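# Stack four wooden strips into a criss-cross layer pair

## Task

Take the four same-coloured loose wooden strips lying on the table between the two rows and build a criss-cross stack: lay two strips flat on the table, parallel and next to each other with space between them, then lay the remaining two flat on top, running across both lower strips, also with space between them.

## Robot and tools

Robot: two arms, left_arm and right_arm, each ending in a parallel gripper. Its fingers point along the gripper's own +z axis and close along its y axis. The reported end_effector_position sits between the finger pads, roughly 1 cm back from the tips.

Scene frame (used in results): origin on the table surface midway between the arms, +z up, +x out over the table, left_arm on the +y side. The arm names say nothing about image left or right. Printed hand positions can be slightly wrong, more so at long reach.

execute_actions: argument "actions" is a list holding one action, one wait, or nothing. Empty list ({"actions": []}) just returns the current state. An action is {"rows": [...], "steps": n} with n from 1 to 15 (default 15), each step lasting 1/30 s; each row is used for one step and the final row repeats if rows run out. A wait is {"steps": n} with n up to 300, counted from the previous result, so thinking time is included. Optional "pictures" (boolean) toggles camera images, which come by default. A refused call moves nothing.

Row layout: exactly 14 numbers, each in [-1, 1], always for both arms: dx, dy, dz, rx, ry, rz, opening for left_arm, then the same seven for right_arm. The first six are an offset, not a pose, expressed in that gripper's own axes, measured from the gripper pose in the latest result that showed it (before any such result, or for later calls within the same reply, from where the arm is when the action begins). Every row counts from that same reference, not from the prior row. Scale: 1.0 equals 0.6 m for dx, dy, dz and 180 degrees for the rotation; rx, ry, rz form a single rotation vector. Opening is absolute: +1 fully open (0.094 m), -1 closed. All zeros is not a pause: it pulls the arm back to the reference pose.

move: "target" is one 14-number row with the same layout, meaning and reference as above (offsets in gripper axes, opening absolute). "speed" is top path speed in m/s, 0.002 to 0.5, default 0.25; rotation is capped at twice that in rad/s. Both grippers travel straight paths that finish together, lasting 0.5 to 10 s; longer paths get cut at 10 s. Openings are applied at the start. Paths ignore obstacles and the other arm. The result adds a "move:" line giving the ending (done, off_target, moving, held, fault) plus which limits fired, and each gripper's remaining distance to target. limits=paced means the command was clipped; limits=held means a check blocked some steps, after which the arm may jump faster than the speed. Faster contact and a target deeper past the contact both mean harder hits.

wait: "seconds" from 0 to 10; nothing new is commanded.

zoom_image: "camera" is cam_high or cam_low (both 504x504); "region" is [x0, y0, x1, y1] in image pixels from the top-left, no bigger than 504 by 504. Gives a sharper crop of the latest image.

finished_scene: "scene" is the current scene's number; ending is final and the result reports success. The stack must be correct and stable at that point. Replying with no tool call ends everything.

Controller behaviour: each step the commanded pose is limited to 70 mm and 16 degrees away from the measured pose, then solved with damped IK favouring position over orientation. Large offsets therefore need several actions; after an action the arm only continues to its last clipped pose. Arms tend to settle a centimetre or more low, and repeated zero offsets let them drift down; to hold an arm in place, send the correction back to its desired pose in the first call of a reply and zeros afterward, increasing the upward correction if it still sags. "Hand target" lines show where the controller is currently driving each gripper. "pose unreachable" means the clearance check altered or stopped that arm's command; HELD marks steps where a row was not fully sent. Joint limits (rad): waist -2.618 to 3.054, shoulder 0.000 to 3.142, elbow 0.000 to 3.142, wrist pitch -1.571 to 1.571, wrist yaw -1.571 to 1.571, wrist roll -2.094 to 2.094. Elbows cannot fully straighten.

Gripping: grip_measured uses the command scale; the last Joint positions number is the opening in metres. Readings may be off by about 1 mm per gripper, consistently. To hold a strip, command roughly 0.03 below grip_measured; a smaller gap grips more gently. Pad force tops out near 50 to 62 N, less for parts thinner than about 2 mm, with a brief spike at first contact.

The simulation keeps running while you think and write, and fingers keep moving toward their last command. Holding loads heats motors: MOTOR HOT appears from 75 °C, at 90 °C that arm halts for 10 seconds, at 100 °C it goes limp and drops whatever it holds; these show as OVER-TEMPERATURE FAULT lines. Don't hold strips longer than needed.

Avoid: knocking anything off the table (fails the task), arms colliding or pressing on each other, dropping or slamming strips, and shoving the stack hard. Occasional external tugs on held parts or pushes on loose ones may happen, so recheck placement before finishing. Cameras: cam_high (wide, fovy about 80 degrees, strong distortion) and cam_low (fovy about 61 degrees).

Each tool is called after "Request:" as name(argument=value, ...) on one line, values as JSON.

## Session

Request:
execute_actions(actions=[])

Request:
zoom_image(camera="cam_high", region=[100,150,400,450])

Scene clock: 0.00 s of 5550.00 s.
left_arm: end_effector_position=(+0.6179, +0.3941, +0.1093) grip_measured=+1.000 end_effector_quat_wxyz=(+0.728, +0.436, +0.526, -0.046) | right_arm: end_effector_position=(+0.2641, +0.0490, +0.1112) grip_measured=+1.000 end_effector_quat_wxyz=(-0.089, +0.870, -0.485, -0.010)
Joint positions: left_arm=[0.51  2.525 1.463 1.217 1.135 0.487 0.094] | right_arm=[ 0.759  2.136  1.952 -1.215 -0.048 -1.216  0.094]
Joint velocities: left_arm=[0.002 0.007 0.007 0.051 0.066 0.007 0.   ] | right_arm=[-0.002 -0.002  0.007 -0.007 -0.007  0.007  0.   ]
Hand target (left_arm): +0.619, +0.395, +0.109; +0.727, +0.432, +0.532, -0.051
Hand target (right_arm): +0.263, +0.049, +0.114; -0.089, +0.870, -0.485, -0.013

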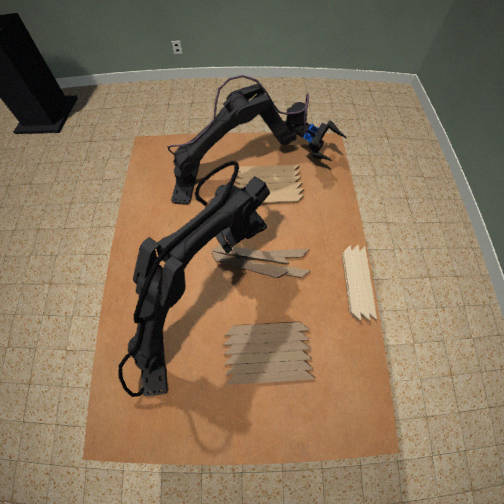

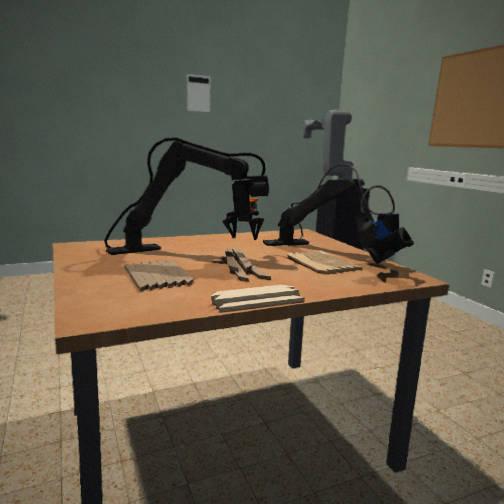

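Region (100, 150, 400, 450) of cam_high's 504x504 image, scaled by 1.680, with more detail than that image has.

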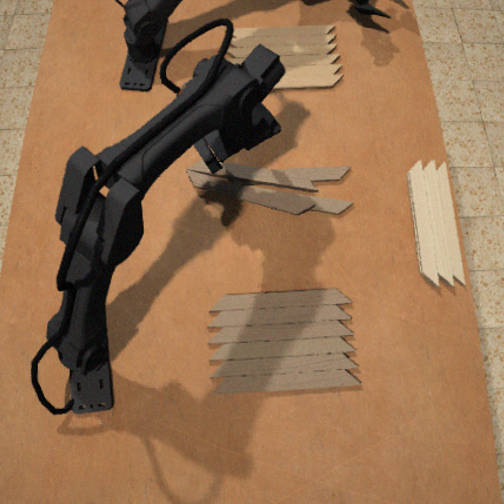

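Request:
move(target=[0,0,0,0,0,0,1,0.233,0.32,-0.037,0.008,0.069,0.674,1], speed=0.4)

Request:
zoom_image(camera="cam_high", region=[170,200,330,360])

Request:
zoom_image(camera="cam_low", region=[150,200,310,310])

Scene clock: 9.60 s of 5550.00 s.
left_arm: end_effector_position=(+0.6179, +0.3941, +0.1093) grip_measured=+1.000 end_effector_quat_wxyz=(+0.728, +0.436, +0.526, -0.046) | right_arm: end_effector_position=(+0.1840, -0.1673, +0.0940) grip_measured=+1.000 end_effector_quat_wxyz=(+0.008, -0.007, +1.000, -0.003)
Joint positions: left_arm=[0.51  2.525 1.463 1.217 1.135 0.487 0.094] | right_arm=[ 0.512  1.467  1.073 -1.168  0.015  0.644  0.094]
Joint velocities: left_arm=[ 0.002 -0.007 -0.017 -0.007  0.022  0.007  0.   ] | right_arm=[ 0.007  0.007 -0.002  0.022 -0.051  0.066  0.   ]
Hand target (left_arm): +0.618, +0.394, +0.109; +0.728, +0.436, +0.526, -0.046
Hand target (right_arm): +0.179, -0.173, +0.096; +0.006, +0.001, +1.000, -0.003
Off the commanded pose (left_arm): 0.000 m, 0 deg.
Off the commanded pose (right_arm): 0.011 m, 1 deg.
After step 90, 3.30 s passed at rest.
move: off_target (right_arm)

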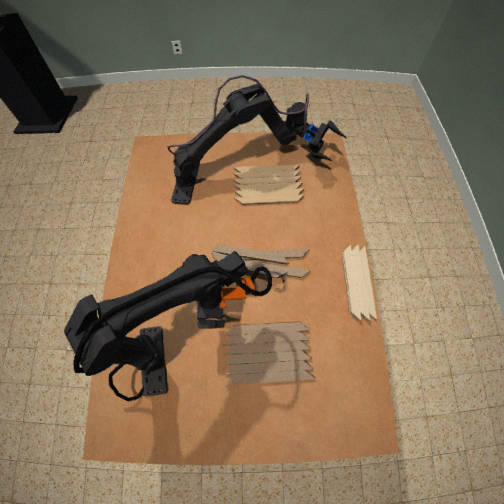

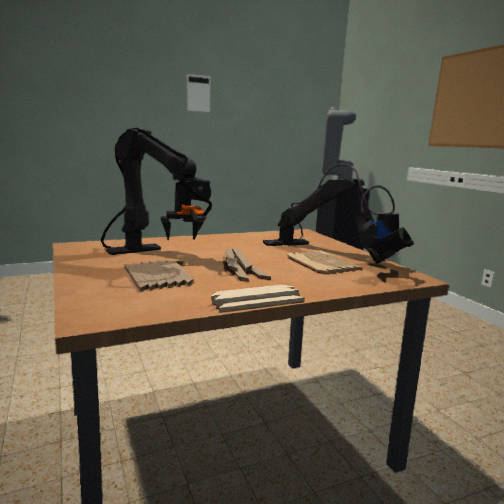

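Region (170, 200, 330, 360) of cam_high's 504x504 image, scaled by 3.150, with more detail than that image has.

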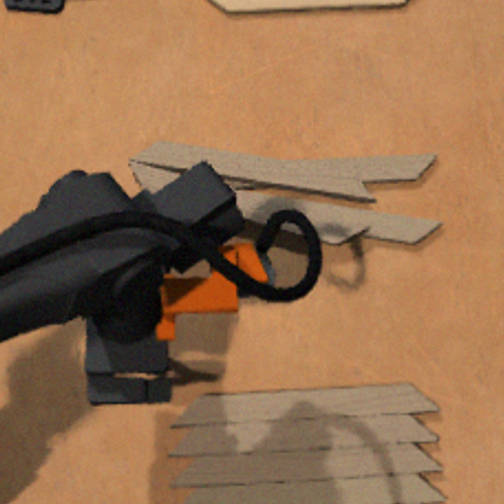

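Region (150, 200, 310, 310) of cam_low's 504x504 image, scaled by 3.150, with more detail than that image has; it fills the top 346 rows of this view, and the rest is white.

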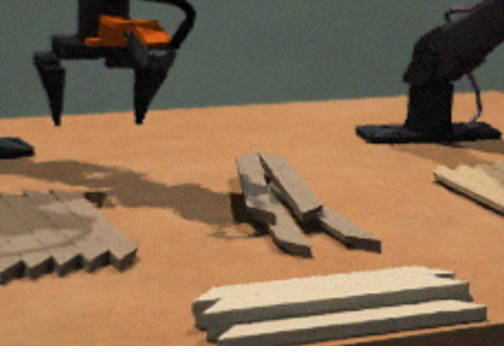

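Request:
move(target=[-0.46,-0.488,-0.033,-0.035,0.554,-0.332,1,0,-0.4,-0.03,0,0,0,1], speed=0.3)

Request:
zoom_image(camera="cam_high", region=[190,170,330,310])

Scene clock: 18.83 s of 5550.00 s.
left_arm: end_effector_position=(+0.3239, +0.1275, +0.1436) grip_measured=+1.000 end_effector_quat_wxyz=(+0.015, -0.004, +1.000, +0.023) | right_arm: end_effector_position=(+0.1923, -0.4103, +0.1201) grip_measured=+1.000 end_effector_quat_wxyz=(+0.022, -0.007, +0.999, -0.025)
Joint positions: left_arm=[-0.551  1.868  1.71  -1.42  -0.054 -0.685  0.094] | right_arm=[-0.569  1.327  1.06  -1.243  0.027 -0.438  0.094]
Joint velocities: left_arm=[ 0.002  0.007 -0.002 -0.007  0.022 -0.066  0.   ] | right_arm=[-0.007 -0.012 -0.002  0.007  0.051  0.022  0.   ]
Hand target (left_arm): +0.324, +0.123, +0.145; +0.011, -0.005, +1.000, +0.024
Hand target (right_arm): +0.194, -0.413, +0.122; +0.018, -0.007, +1.000, -0.024
Off the commanded pose (left_arm): 0.018 m, 3 deg.
Off the commanded pose (right_arm): 0.009 m, 3 deg.
After step 90, 2.13 s passed at rest.
move: off_target (left_arm, right_arm)

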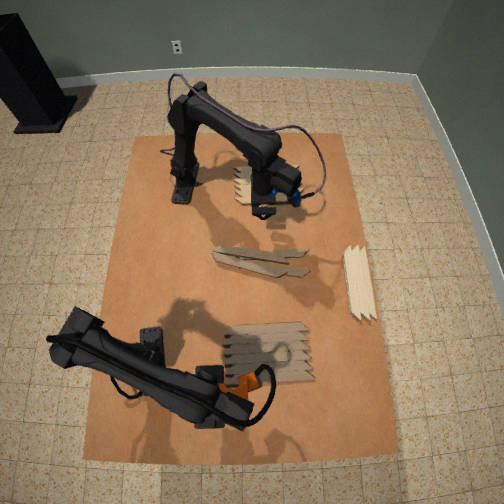

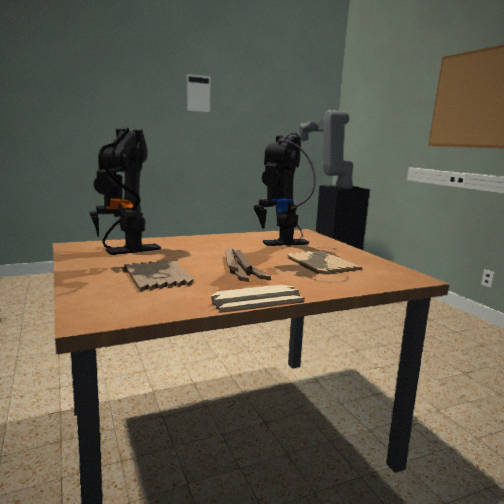

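Region (190, 170, 330, 310) of cam_high's 504x504 image, scaled by 3.600, with more detail than that image has.

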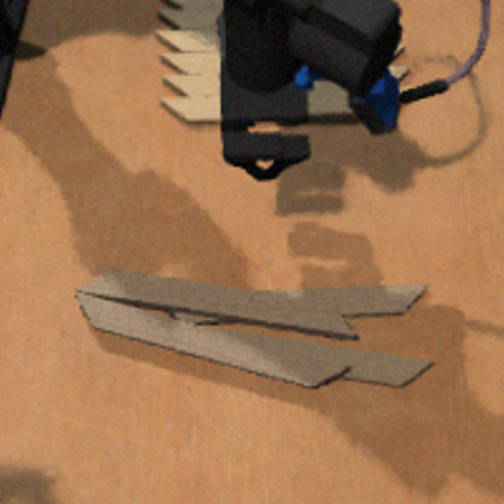

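Request:
move(target=[-0.015,-0.205,0.12,0.015,0.01,0.06,0,0,0,0,0,0,0,1])

Request:
zoom_image(camera="cam_high", region=[190,170,330,310])

Request:
zoom_image(camera="cam_low", region=[190,200,310,300])

Scene clock: 27.17 s of 5550.00 s.
left_arm: end_effector_position=(+0.3321, +0.0148, +0.0656) grip_measured=+0.001 end_effector_quat_wxyz=(-0.008, +0.083, +0.996, +0.011) | right_arm: end_effector_position=(+0.1923, -0.4103, +0.1201) grip_measured=+1.000 end_effector_quat_wxyz=(+0.022, -0.008, +0.999, -0.025)
Joint positions: left_arm=[-0.724  2.246  1.963 -1.316 -0.005 -0.683  0.047] | right_arm=[-0.569  1.327  1.06  -1.243  0.027 -0.439  0.094]
Joint velocities: left_arm=[ 0.022 -0.002 -0.002  0.066  0.095 -0.007 -0.001] | right_arm=[ 0.007  0.002  0.002 -0.037 -0.066  0.081  0.   ]
Hand target (left_arm): +0.335, +0.008, +0.068; -0.001, +0.090, +0.996, +0.003
Hand target (right_arm): +0.192, -0.410, +0.120; +0.022, -0.007, +0.999, -0.025
Off the commanded pose (left_arm): 0.008 m, 2 deg.
Off the commanded pose (right_arm): 0.000 m, 0 deg.
After step 90, 4.17 s passed at rest.
move: done

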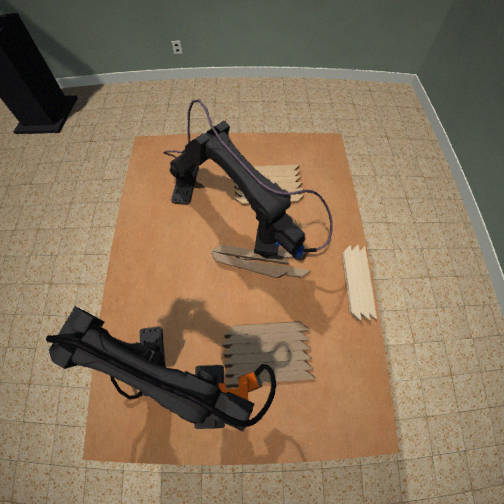

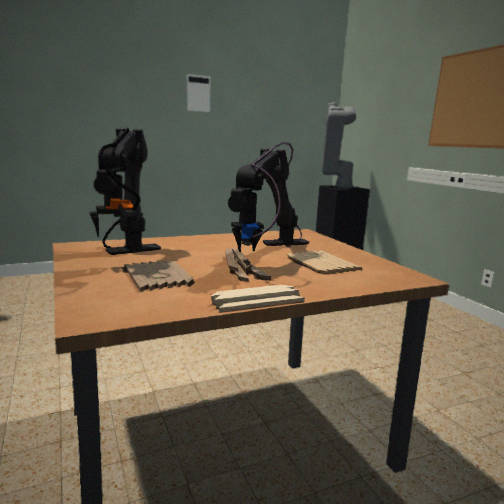

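Region (190, 170, 330, 310) of cam_high's 504x504 image, scaled by 3.600, with more detail than that image has.

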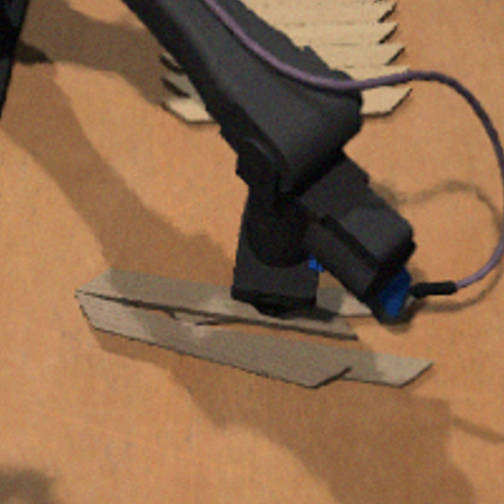

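Region (190, 200, 310, 300) of cam_low's 504x504 image, scaled by 4.200, with more detail than that image has.

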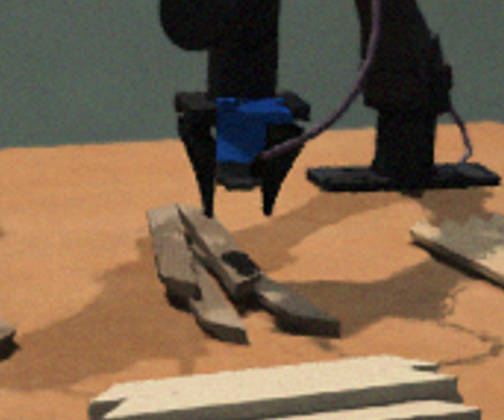

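Request:
move(target=[-0.003,-0.018,0.04,0.007,-0.005,0.005,0,0,0,0,0,0,0,1], speed=0.1)

Request:
zoom_image(camera="cam_low", region=[190,200,310,300])

Scene clock: 30.77 s of 5550.00 s.
left_arm: end_effector_position=(+0.3368, +0.0086, +0.0508) grip_measured=+0.001 end_effector_quat_wxyz=(+0.004, +0.083, +0.997, -0.002) | right_arm: end_effector_position=(+0.1923, -0.4103, +0.1201) grip_measured=+1.000 end_effector_quat_wxyz=(+0.022, -0.008, +0.999, -0.025)
Joint positions: left_arm=[-0.724  2.246  1.905 -1.222 -0.002 -0.683  0.047] | right_arm=[-0.569  1.327  1.06  -1.243  0.027 -0.439  0.094]
Joint velocities: left_arm=[-0.007  0.007  0.007 -0.007  0.066  0.007  0.   ] | right_arm=[-0.012 -0.002  0.012  0.007 -0.007 -0.066  0.   ]
Hand target (left_arm): +0.331, +0.005, +0.041; -0.001, +0.091, +0.996, +0.000
Hand target (right_arm): +0.192, -0.410, +0.120; +0.022, -0.008, +0.999, -0.025
Off the commanded pose (left_arm): 0.012 m, 1 deg.
Off the commanded pose (right_arm): 0.000 m, 0 deg.
move: off_target (left_arm)

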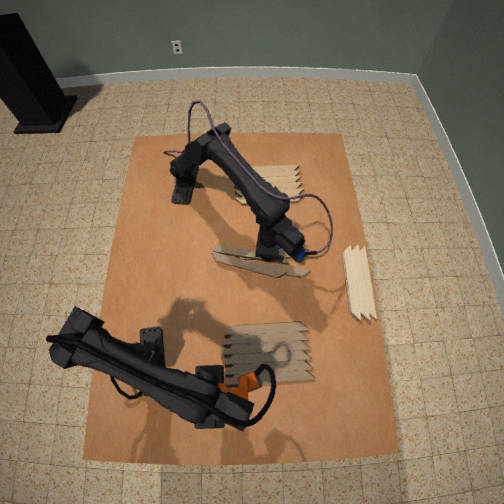

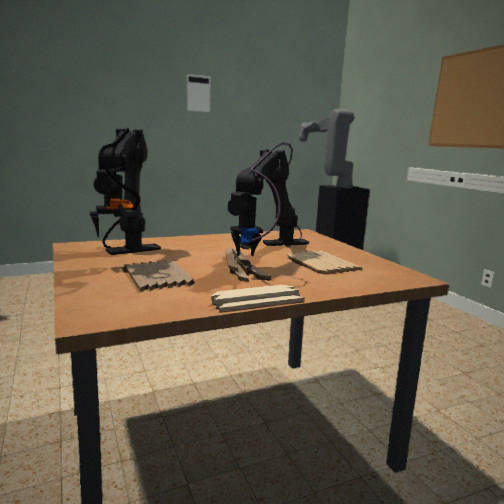

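Region (190, 200, 310, 300) of cam_low's 504x504 image, scaled by 4.200, with more detail than that image has.

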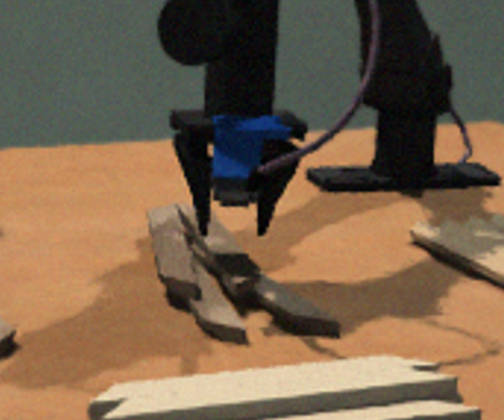

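Sticky joints; overshoot the command.

Request:
move(target=[0.01,-0.01,0.045,0,0,0.005,0,0,0,0,0,0,0,1], speed=0.1)

Request:
zoom_image(camera="cam_low", region=[190,200,310,300])

Scene clock: 33.47 s of 5550.00 s.
left_arm: end_effector_position=(+0.3342, +0.0062, +0.0334) grip_measured=+0.001 end_effector_quat_wxyz=(+0.007, +0.087, +0.996, -0.005) | right_arm: end_effector_position=(+0.1923, -0.4103, +0.1201) grip_measured=+1.000 end_effector_quat_wxyz=(+0.022, -0.008, +0.999, -0.025)
Joint positions: left_arm=[-0.732  2.246  1.835 -1.142 -0.002 -0.683  0.047] | right_arm=[-0.569  1.327  1.06  -1.243  0.027 -0.439  0.094]
Joint velocities: left_arm=[-0.002  0.002  0.007  0.11  -0.037  0.066 -0.   ] | right_arm=[-0.017 -0.027  0.002 -0.051 -0.007  0.037  0.   ]
Hand target (left_arm): +0.330, +0.004, +0.024; +0.004, +0.091, +0.996, -0.002
Hand target (right_arm): +0.192, -0.410, +0.120; +0.022, -0.008, +0.999, -0.025
Off the commanded pose (left_arm): 0.011 m, 1 deg.
Off the commanded pose (right_arm): 0.000 m, 0 deg.
move: off_target (left_arm)

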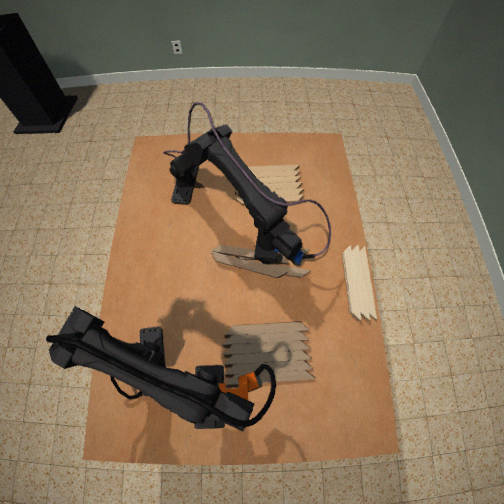

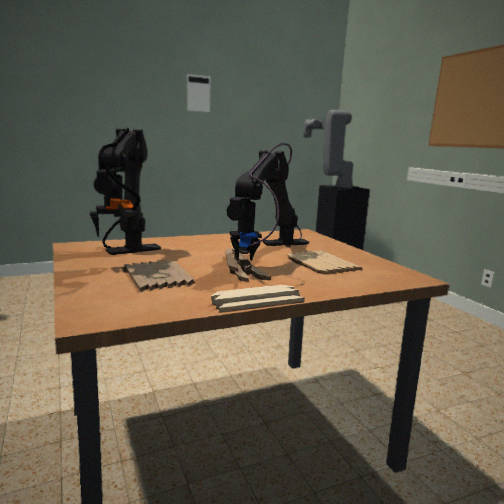

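Region (190, 200, 310, 300) of cam_low's 504x504 image, scaled by 4.200, with more detail than that image has.

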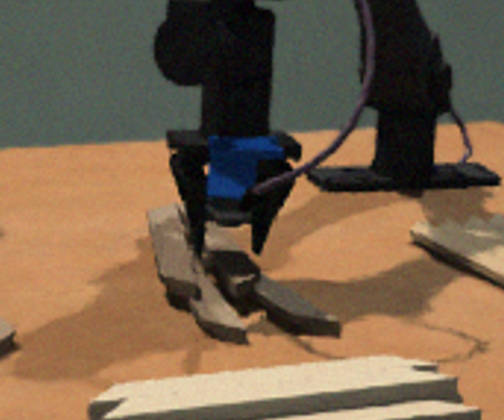

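Request:
move(target=[0,0,0.032,0,0,0,0,0,0,0,0,0,0,1], speed=0.05)

Request:
move(target=[0,0,0,0,0,0,-0.55,0,0,0,0,0,0,1])

Request:
zoom_image(camera="cam_low", region=[190,200,310,300])

Scene clock: 36.53 s of 5550.00 s.
left_arm: end_effector_position=(+0.3355, +0.0048, +0.0252) grip_measured=+0.001 end_effector_quat_wxyz=(+0.012, +0.087, +0.996, -0.010) | right_arm: end_effector_position=(+0.1923, -0.4103, +0.1201) grip_measured=+1.000 end_effector_quat_wxyz=(+0.022, -0.008, +0.999, -0.025)
Joint positions: left_arm=[-0.732  2.246  1.802 -1.095 -0.002 -0.683  0.047] | right_arm=[-0.569  1.327  1.06  -1.243  0.027 -0.439  0.094]
Joint velocities: left_arm=[-0.007 -0.017 -0.007 -0.022 -0.037  0.022  0.   ] | right_arm=[ 0.007 -0.007  0.002 -0.081 -0.066  0.007  0.   ]
Hand target (left_arm): +0.334, +0.006, +0.014; +0.007, +0.087, +0.996, -0.005
Hand target (right_arm): +0.192, -0.410, +0.120; +0.022, -0.008, +0.999, -0.025
Off the commanded pose (left_arm): 0.011 m, 1 deg.
Off the commanded pose (right_arm): 0.000 m, 0 deg.
move: off_target (left_arm)

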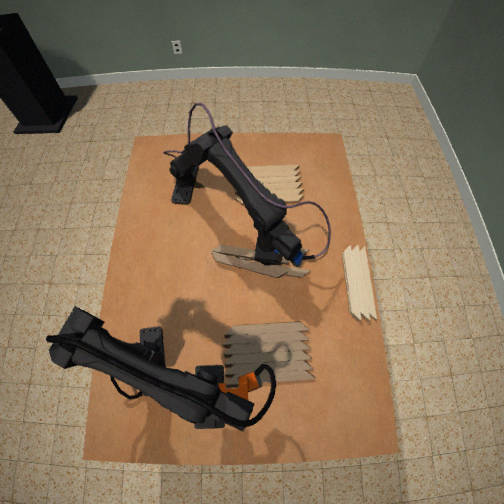

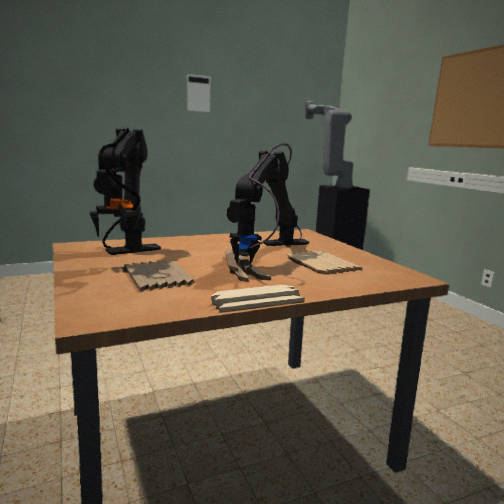

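Scene clock: 37.03 s of 5550.00 s.
left_arm: end_effector_position=(+0.3355, +0.0048, +0.0252) grip_measured=-0.477 end_effector_quat_wxyz=(+0.012, +0.087, +0.996, -0.010) | right_arm: end_effector_position=(+0.1923, -0.4103, +0.1201) grip_measured=+1.000 end_effector_quat_wxyz=(+0.022, -0.008, +0.999, -0.025)
Joint positions: left_arm=[-0.732  2.246  1.802 -1.095 -0.002 -0.683  0.025] | right_arm=[-0.569  1.327  1.06  -1.243  0.027 -0.439  0.094]
Joint velocities: left_arm=[-0.007 -0.022 -0.007 -0.066 -0.022  0.051  0.   ] | right_arm=[-0.007 -0.002 -0.012 -0.022  0.022 -0.037  0.   ]
Hand target (left_arm): +0.335, +0.005, +0.025; +0.012, +0.087, +0.996, -0.010
Hand target (right_arm): +0.192, -0.410, +0.120; +0.022, -0.008, +0.999, -0.025
Off the commanded pose (left_arm): 0.000 m, 0 deg.
Off the commanded pose (right_arm): 0.000 m, 0 deg.
move: done

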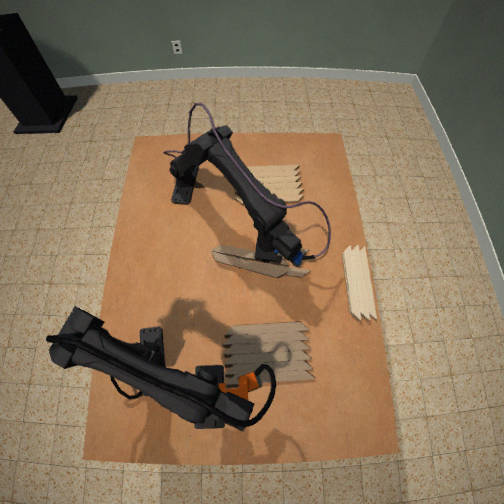

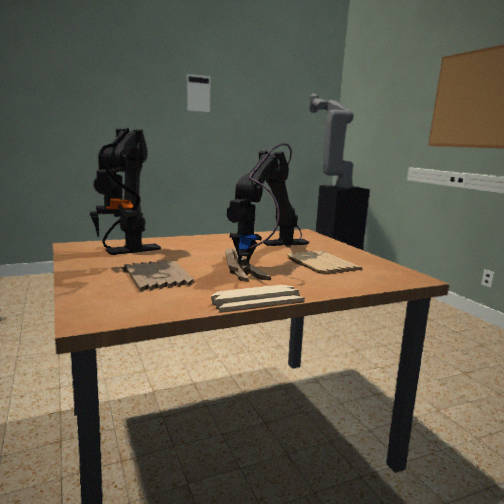

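Region (190, 200, 310, 300) of cam_low's 504x504 image, scaled by 4.200, with more detail than that image has.

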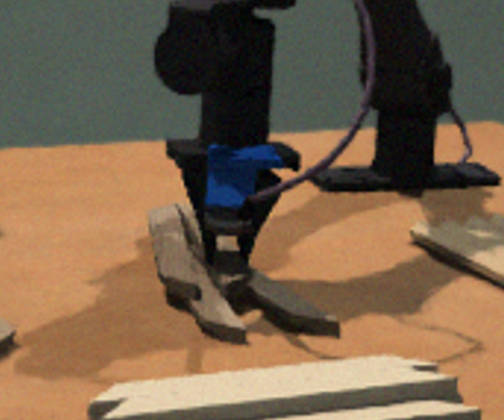

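Request:
move(target=[0,0,-0.07,0,0,0,-0.52,0,0,0,0,0,0,1], speed=0.15)

Request:
move(target=[-0.077,0.2,0,0,0,-0.075,-0.52,0,0,0,0,0,0,1])

Request:
zoom_image(camera="cam_low", region=[190,200,310,300])

Request:
zoom_image(camera="cam_high", region=[190,170,330,310])

Scene clock: 42.93 s of 5550.00 s.
left_arm: end_effector_position=(+0.3320, +0.0089, +0.0514) grip_measured=-0.477 end_effector_quat_wxyz=(+0.002, +0.087, +0.996, -0.000) | right_arm: end_effector_position=(+0.1923, -0.4103, +0.1201) grip_measured=+1.000 end_effector_quat_wxyz=(+0.022, -0.008, +0.999, -0.025)
Joint positions: left_arm=[-0.732  2.236  1.891 -1.223 -0.002 -0.683  0.025] | right_arm=[-0.569  1.327  1.06  -1.243  0.027 -0.439  0.094]
Joint velocities: left_arm=[-0.002 -0.002  0.022  0.037 -0.081 -0.051 -0.   ] | right_arm=[ 0.007 -0.012 -0.007  0.022  0.007 -0.037  0.   ]
Hand target (left_arm): +0.334, +0.006, +0.067; +0.012, +0.087, +0.996, -0.010
Hand target (right_arm): +0.192, -0.410, +0.120; +0.022, -0.008, +0.999, -0.025
Off the commanded pose (left_arm): 0.016 m, 2 deg.
Off the commanded pose (right_arm): 0.000 m, 0 deg.
After step 90, 1.90 s passed at rest.
move: off_target (left_arm)

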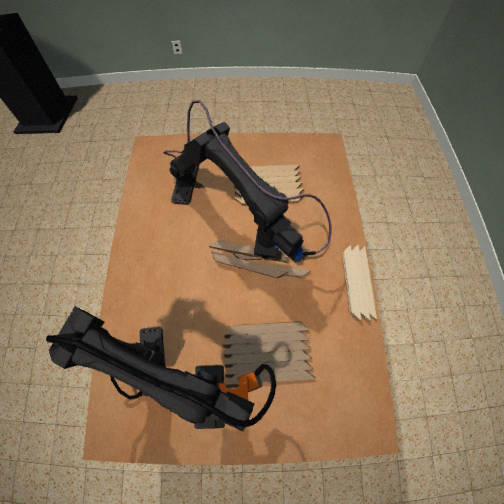

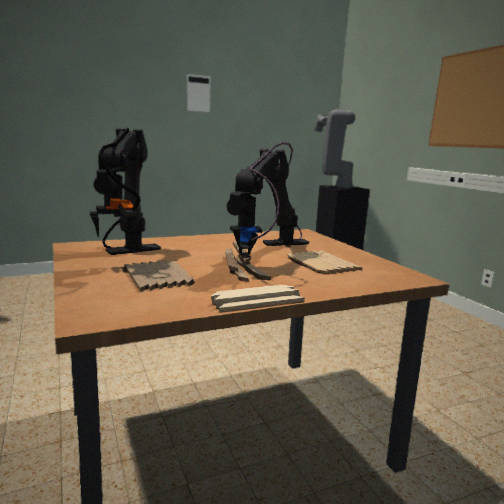

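Scene clock: 43.87 s of 5550.00 s.
left_arm: end_effector_position=(+0.3993, +0.1208, +0.0436) grip_measured=-0.477 end_effector_quat_wxyz=(-0.012, -0.040, +0.999, +0.006) | right_arm: end_effector_position=(+0.1923, -0.4103, +0.1201) grip_measured=+1.000 end_effector_quat_wxyz=(+0.022, -0.008, +0.999, -0.025)
Joint positions: left_arm=[-0.424  2.182  1.771 -1.186  0.004 -0.63   0.025] | right_arm=[-0.569  1.327  1.06  -1.243  0.027 -0.439  0.094]
Joint velocities: left_arm=[-0.012 -0.012 -0.012 -0.007 -0.051 -0.022 -0.   ] | right_arm=[-0.007  0.012 -0.002  0.022  0.007 -0.066  0.   ]
Hand target (left_arm): +0.399, +0.117, +0.050; -0.002, -0.030, +1.000, -0.003
Hand target (right_arm): +0.192, -0.410, +0.120; +0.022, -0.008, +0.999, -0.025
Off the commanded pose (left_arm): 0.008 m, 2 deg.
Off the commanded pose (right_arm): 0.000 m, 0 deg.
move: done

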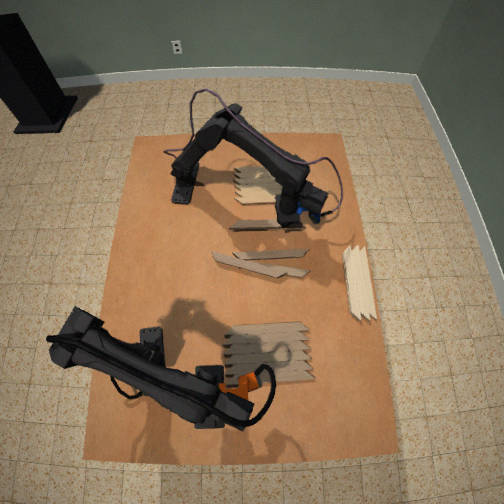

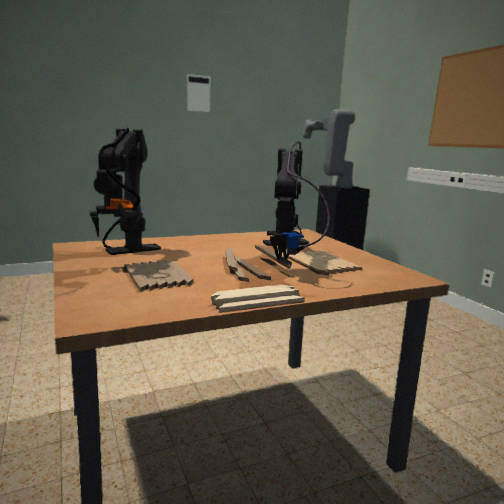

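Region (190, 200, 310, 300) of cam_low's 504x504 image, scaled by 4.200, with more detail than that image has.

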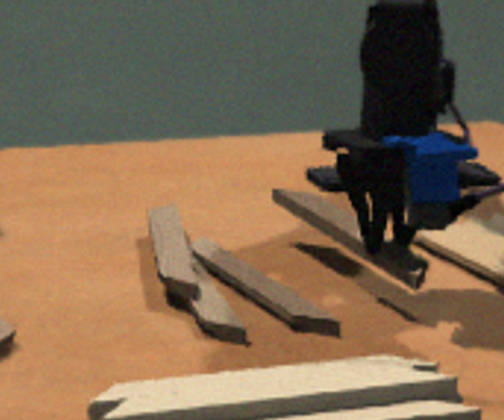

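Region (190, 170, 330, 310) of cam_high's 504x504 image, scaled by 3.600, with more detail than that image has.

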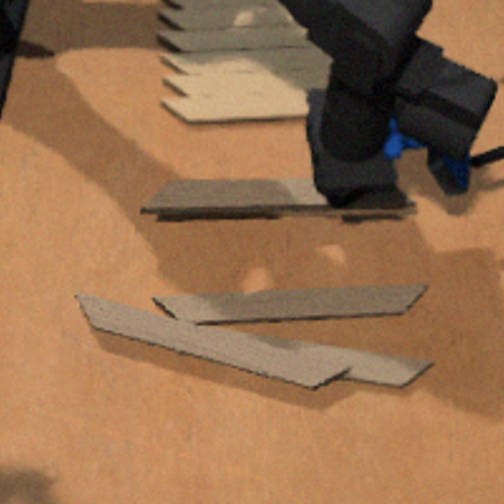

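Request:
move(target=[0,0,0.067,0,0,0,-0.52,0,0,0,0,0,0,1], speed=0.06)

Request:
zoom_image(camera="cam_low", region=[190,200,310,300])

Scene clock: 46.23 s of 5550.00 s.
left_arm: end_effector_position=(+0.3985, +0.1213, +0.0126) grip_measured=-0.477 end_effector_quat_wxyz=(-0.010, -0.038, +0.999, +0.005) | right_arm: end_effector_position=(+0.1923, -0.4103, +0.1201) grip_measured=+1.000 end_effector_quat_wxyz=(+0.022, -0.008, +0.999, -0.025)
Joint positions: left_arm=[-0.424  2.203  1.678 -1.069  0.004 -0.627  0.025] | right_arm=[-0.569  1.327  1.06  -1.243  0.027 -0.439  0.094]
Joint velocities: left_arm=[ 0.002 -0.007  0.002  0.022 -0.037  0.051  0.001] | right_arm=[-0.002  0.007 -0.007  0.022  0.007 -0.022  0.   ]
Hand target (left_arm): +0.398, +0.121, +0.004; -0.012, -0.040, +0.999, +0.006
Hand target (right_arm): +0.192, -0.410, +0.120; +0.022, -0.008, +0.999, -0.025
Off the commanded pose (left_arm): 0.009 m, 0 deg.
Off the commanded pose (right_arm): 0.000 m, 0 deg.
move: done

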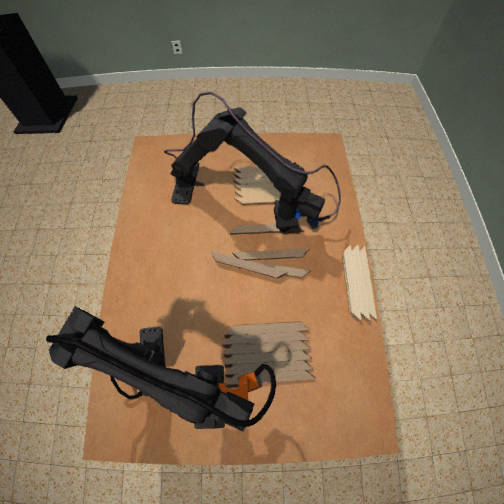

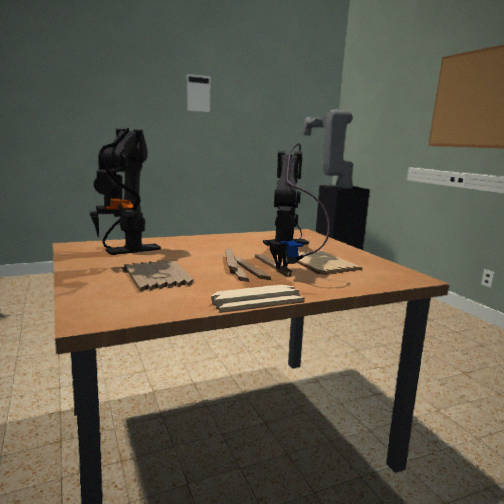

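Region (190, 200, 310, 300) of cam_low's 504x504 image, scaled by 4.200, with more detail than that image has.

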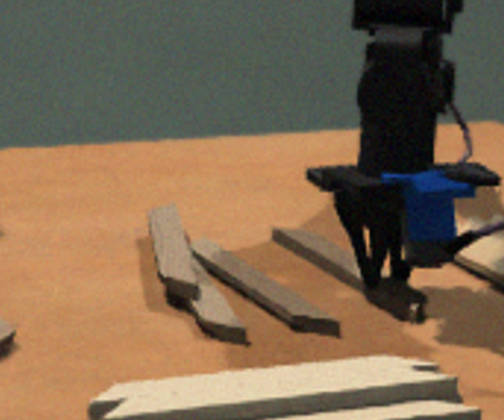

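Request:
move(target=[0,0,0,0,0,0,0.1,0,0,0,0,0,0,1])

Request:
move(target=[0,0,-0.11,0,0,0,0.1,0,0,0,0,0,0,1])

Request:
move(target=[0.22,-0.245,-0.01,0.005,-0.01,0.117,0.1,0,0,0,0,0,0,1])

Request:
zoom_image(camera="cam_low", region=[190,200,310,300])

Scene clock: 50.60 s of 5550.00 s.
left_arm: end_effector_position=(+0.3986, +0.1212, +0.0125) grip_measured=+0.099 end_effector_quat_wxyz=(-0.010, -0.038, +0.999, +0.005) | right_arm: end_effector_position=(+0.1923, -0.4103, +0.1201) grip_measured=+1.000 end_effector_quat_wxyz=(+0.022, -0.008, +0.999, -0.025)
Joint positions: left_arm=[-0.424  2.203  1.678 -1.068  0.004 -0.627  0.052] | right_arm=[-0.569  1.327  1.06  -1.243  0.027 -0.439  0.094]
Joint velocities: left_arm=[ 0.012 -0.007 -0.007  0.022 -0.007 -0.007  0.   ] | right_arm=[ 0.002  0.002 -0.002 -0.081 -0.066  0.051  0.   ]
Hand target (left_arm): +0.398, +0.121, +0.013; -0.010, -0.038, +0.999, +0.005
Hand target (right_arm): +0.192, -0.410, +0.120; +0.022, -0.008, +0.999, -0.025
Off the commanded pose (left_arm): 0.000 m, 0 deg.
Off the commanded pose (right_arm): 0.000 m, 0 deg.
After step 90, 0.67 s passed at rest.
move: done

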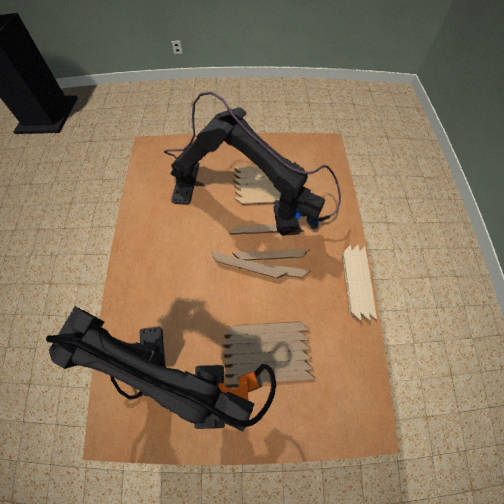

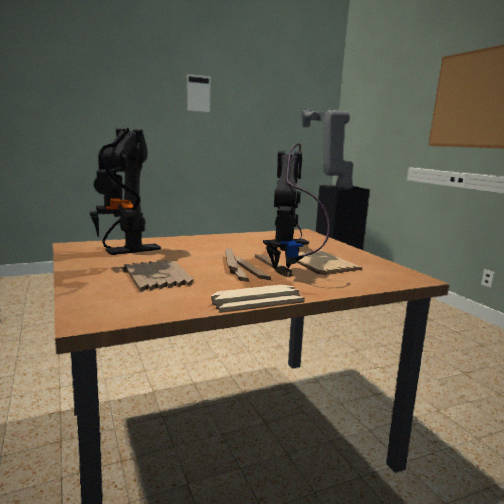

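Scene clock: 51.67 s of 5550.00 s.
left_arm: end_effector_position=(+0.3980, +0.1216, +0.0702) grip_measured=+0.099 end_effector_quat_wxyz=(-0.015, -0.038, +0.999, +0.008) | right_arm: end_effector_position=(+0.1923, -0.4103, +0.1201) grip_measured=+1.000 end_effector_quat_wxyz=(+0.022, -0.008, +0.999, -0.025)
Joint positions: left_arm=[-0.424  2.17   1.858 -1.293  0.004 -0.627  0.052] | right_arm=[-0.569  1.327  1.06  -1.243  0.027 -0.439  0.094]
Joint velocities: left_arm=[ 0.017  0.002 -0.007  0.022  0.007  0.022  0.   ] | right_arm=[ 0.012  0.017 -0.002 -0.037  0.051 -0.037  0.   ]
Hand target (left_arm): +0.400, +0.121, +0.078; -0.010, -0.038, +0.999, +0.005
Hand target (right_arm): +0.192, -0.410, +0.120; +0.022, -0.008, +0.999, -0.025
Off the commanded pose (left_arm): 0.009 m, 1 deg.
Off the commanded pose (right_arm): 0.000 m, 0 deg.
move: done

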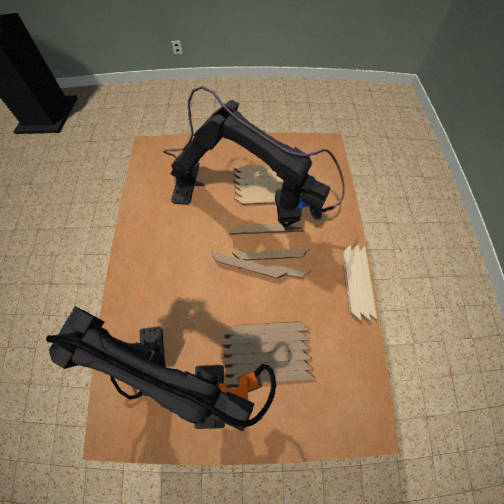

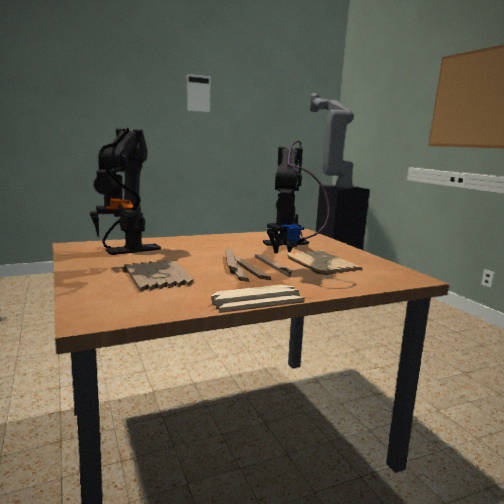

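Scene clock: 53.03 s of 5550.00 s.
left_arm: end_effector_position=(+0.2720, -0.0328, +0.0773) grip_measured=+0.099 end_effector_quat_wxyz=(+0.002, +0.153, +0.988, -0.003) | right_arm: end_effector_position=(+0.1923, -0.4103, +0.1201) grip_measured=+1.000 end_effector_quat_wxyz=(+0.022, -0.008, +0.999, -0.025)
Joint positions: left_arm=[-0.899  2.215  1.96  -1.307  0.001 -0.718  0.052] | right_arm=[-0.569  1.327  1.06  -1.243  0.027 -0.439  0.094]
Joint velocities: left_arm=[-0.007 -0.022  0.027 -0.051  0.007  0.007 -0.   ] | right_arm=[ 0.012 -0.012 -0.002 -0.022 -0.051  0.007  0.   ]
Hand target (left_arm): +0.277, -0.032, +0.078; +0.005, +0.145, +0.989, +0.002
Hand target (right_arm): +0.192, -0.410, +0.120; +0.022, -0.008, +0.999, -0.025
Off the commanded pose (left_arm): 0.006 m, 1 deg.
Off the commanded pose (right_arm): 0.000 m, 0 deg.
move: done

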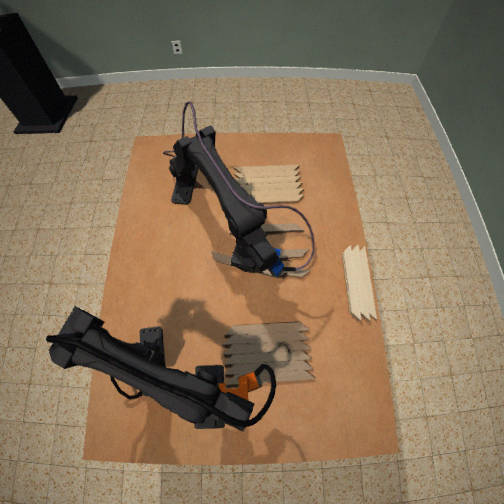

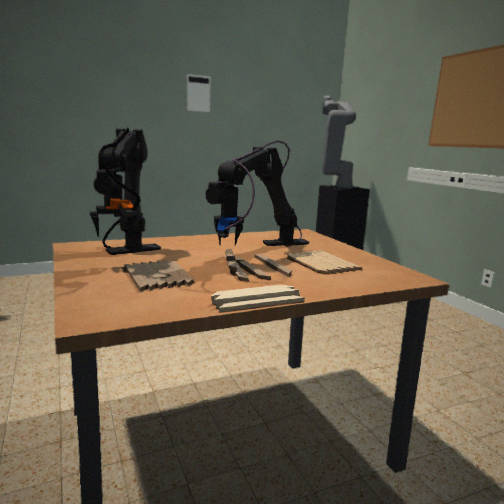

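Region (190, 200, 310, 300) of cam_low's 504x504 image, scaled by 4.200, with more detail than that image has.

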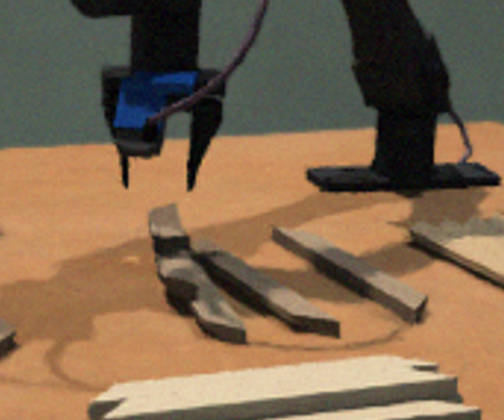

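Request:
move(target=[0,0.022,0.095,0,0,0,0.2,0,0,0,0,0,0,1], speed=0.08)

Request:
zoom_image(camera="cam_low", region=[190,200,310,300])

Scene clock: 56.63 s of 5550.00 s.
left_arm: end_effector_position=(+0.2719, -0.0233, +0.0232) grip_measured=+0.198 end_effector_quat_wxyz=(+0.000, +0.154, +0.988, -0.001) | right_arm: end_effector_position=(+0.1923, -0.4103, +0.1201) grip_measured=+1.000 end_effector_quat_wxyz=(+0.022, -0.008, +0.999, -0.025)
Joint positions: left_arm=[-0.888  2.215  1.743 -1.096  0.001 -0.705  0.056] | right_arm=[-0.569  1.327  1.06  -1.243  0.027 -0.439  0.094]
Joint velocities: left_arm=[-0.002  0.002  0.002 -0.066 -0.051  0.022  0.001] | right_arm=[-0.007 -0.002 -0.002 -0.007  0.051  0.007  0.   ]
Hand target (left_arm): +0.276, -0.021, +0.020; +0.002, +0.153, +0.988, -0.003
Hand target (right_arm): +0.192, -0.410, +0.120; +0.022, -0.008, +0.999, -0.025
Off the commanded pose (left_arm): 0.006 m, 0 deg.
Off the commanded pose (right_arm): 0.000 m, 0 deg.
move: done

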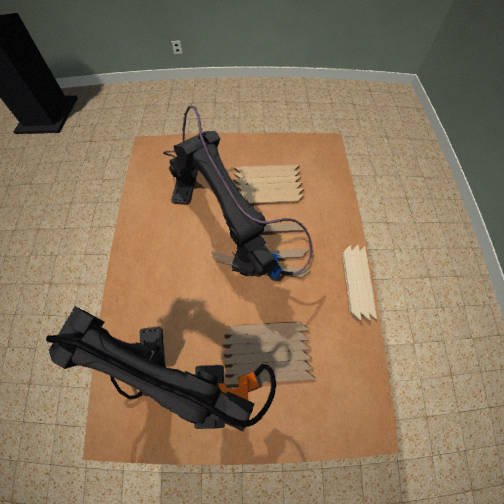

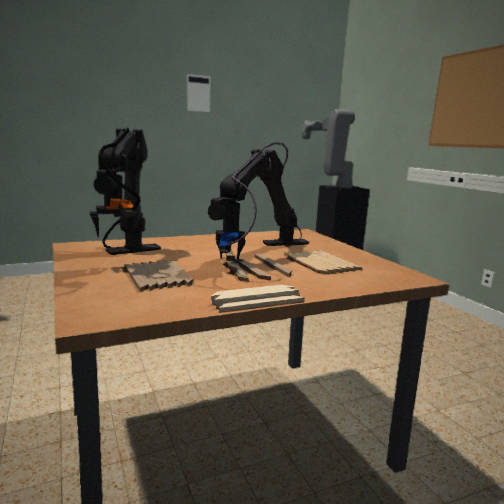

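Region (190, 200, 310, 300) of cam_low's 504x504 image, scaled by 4.200, with more detail than that image has.

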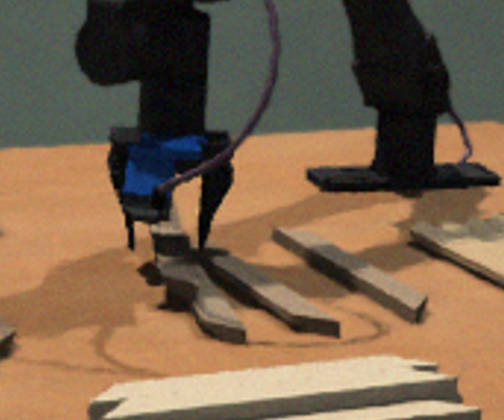

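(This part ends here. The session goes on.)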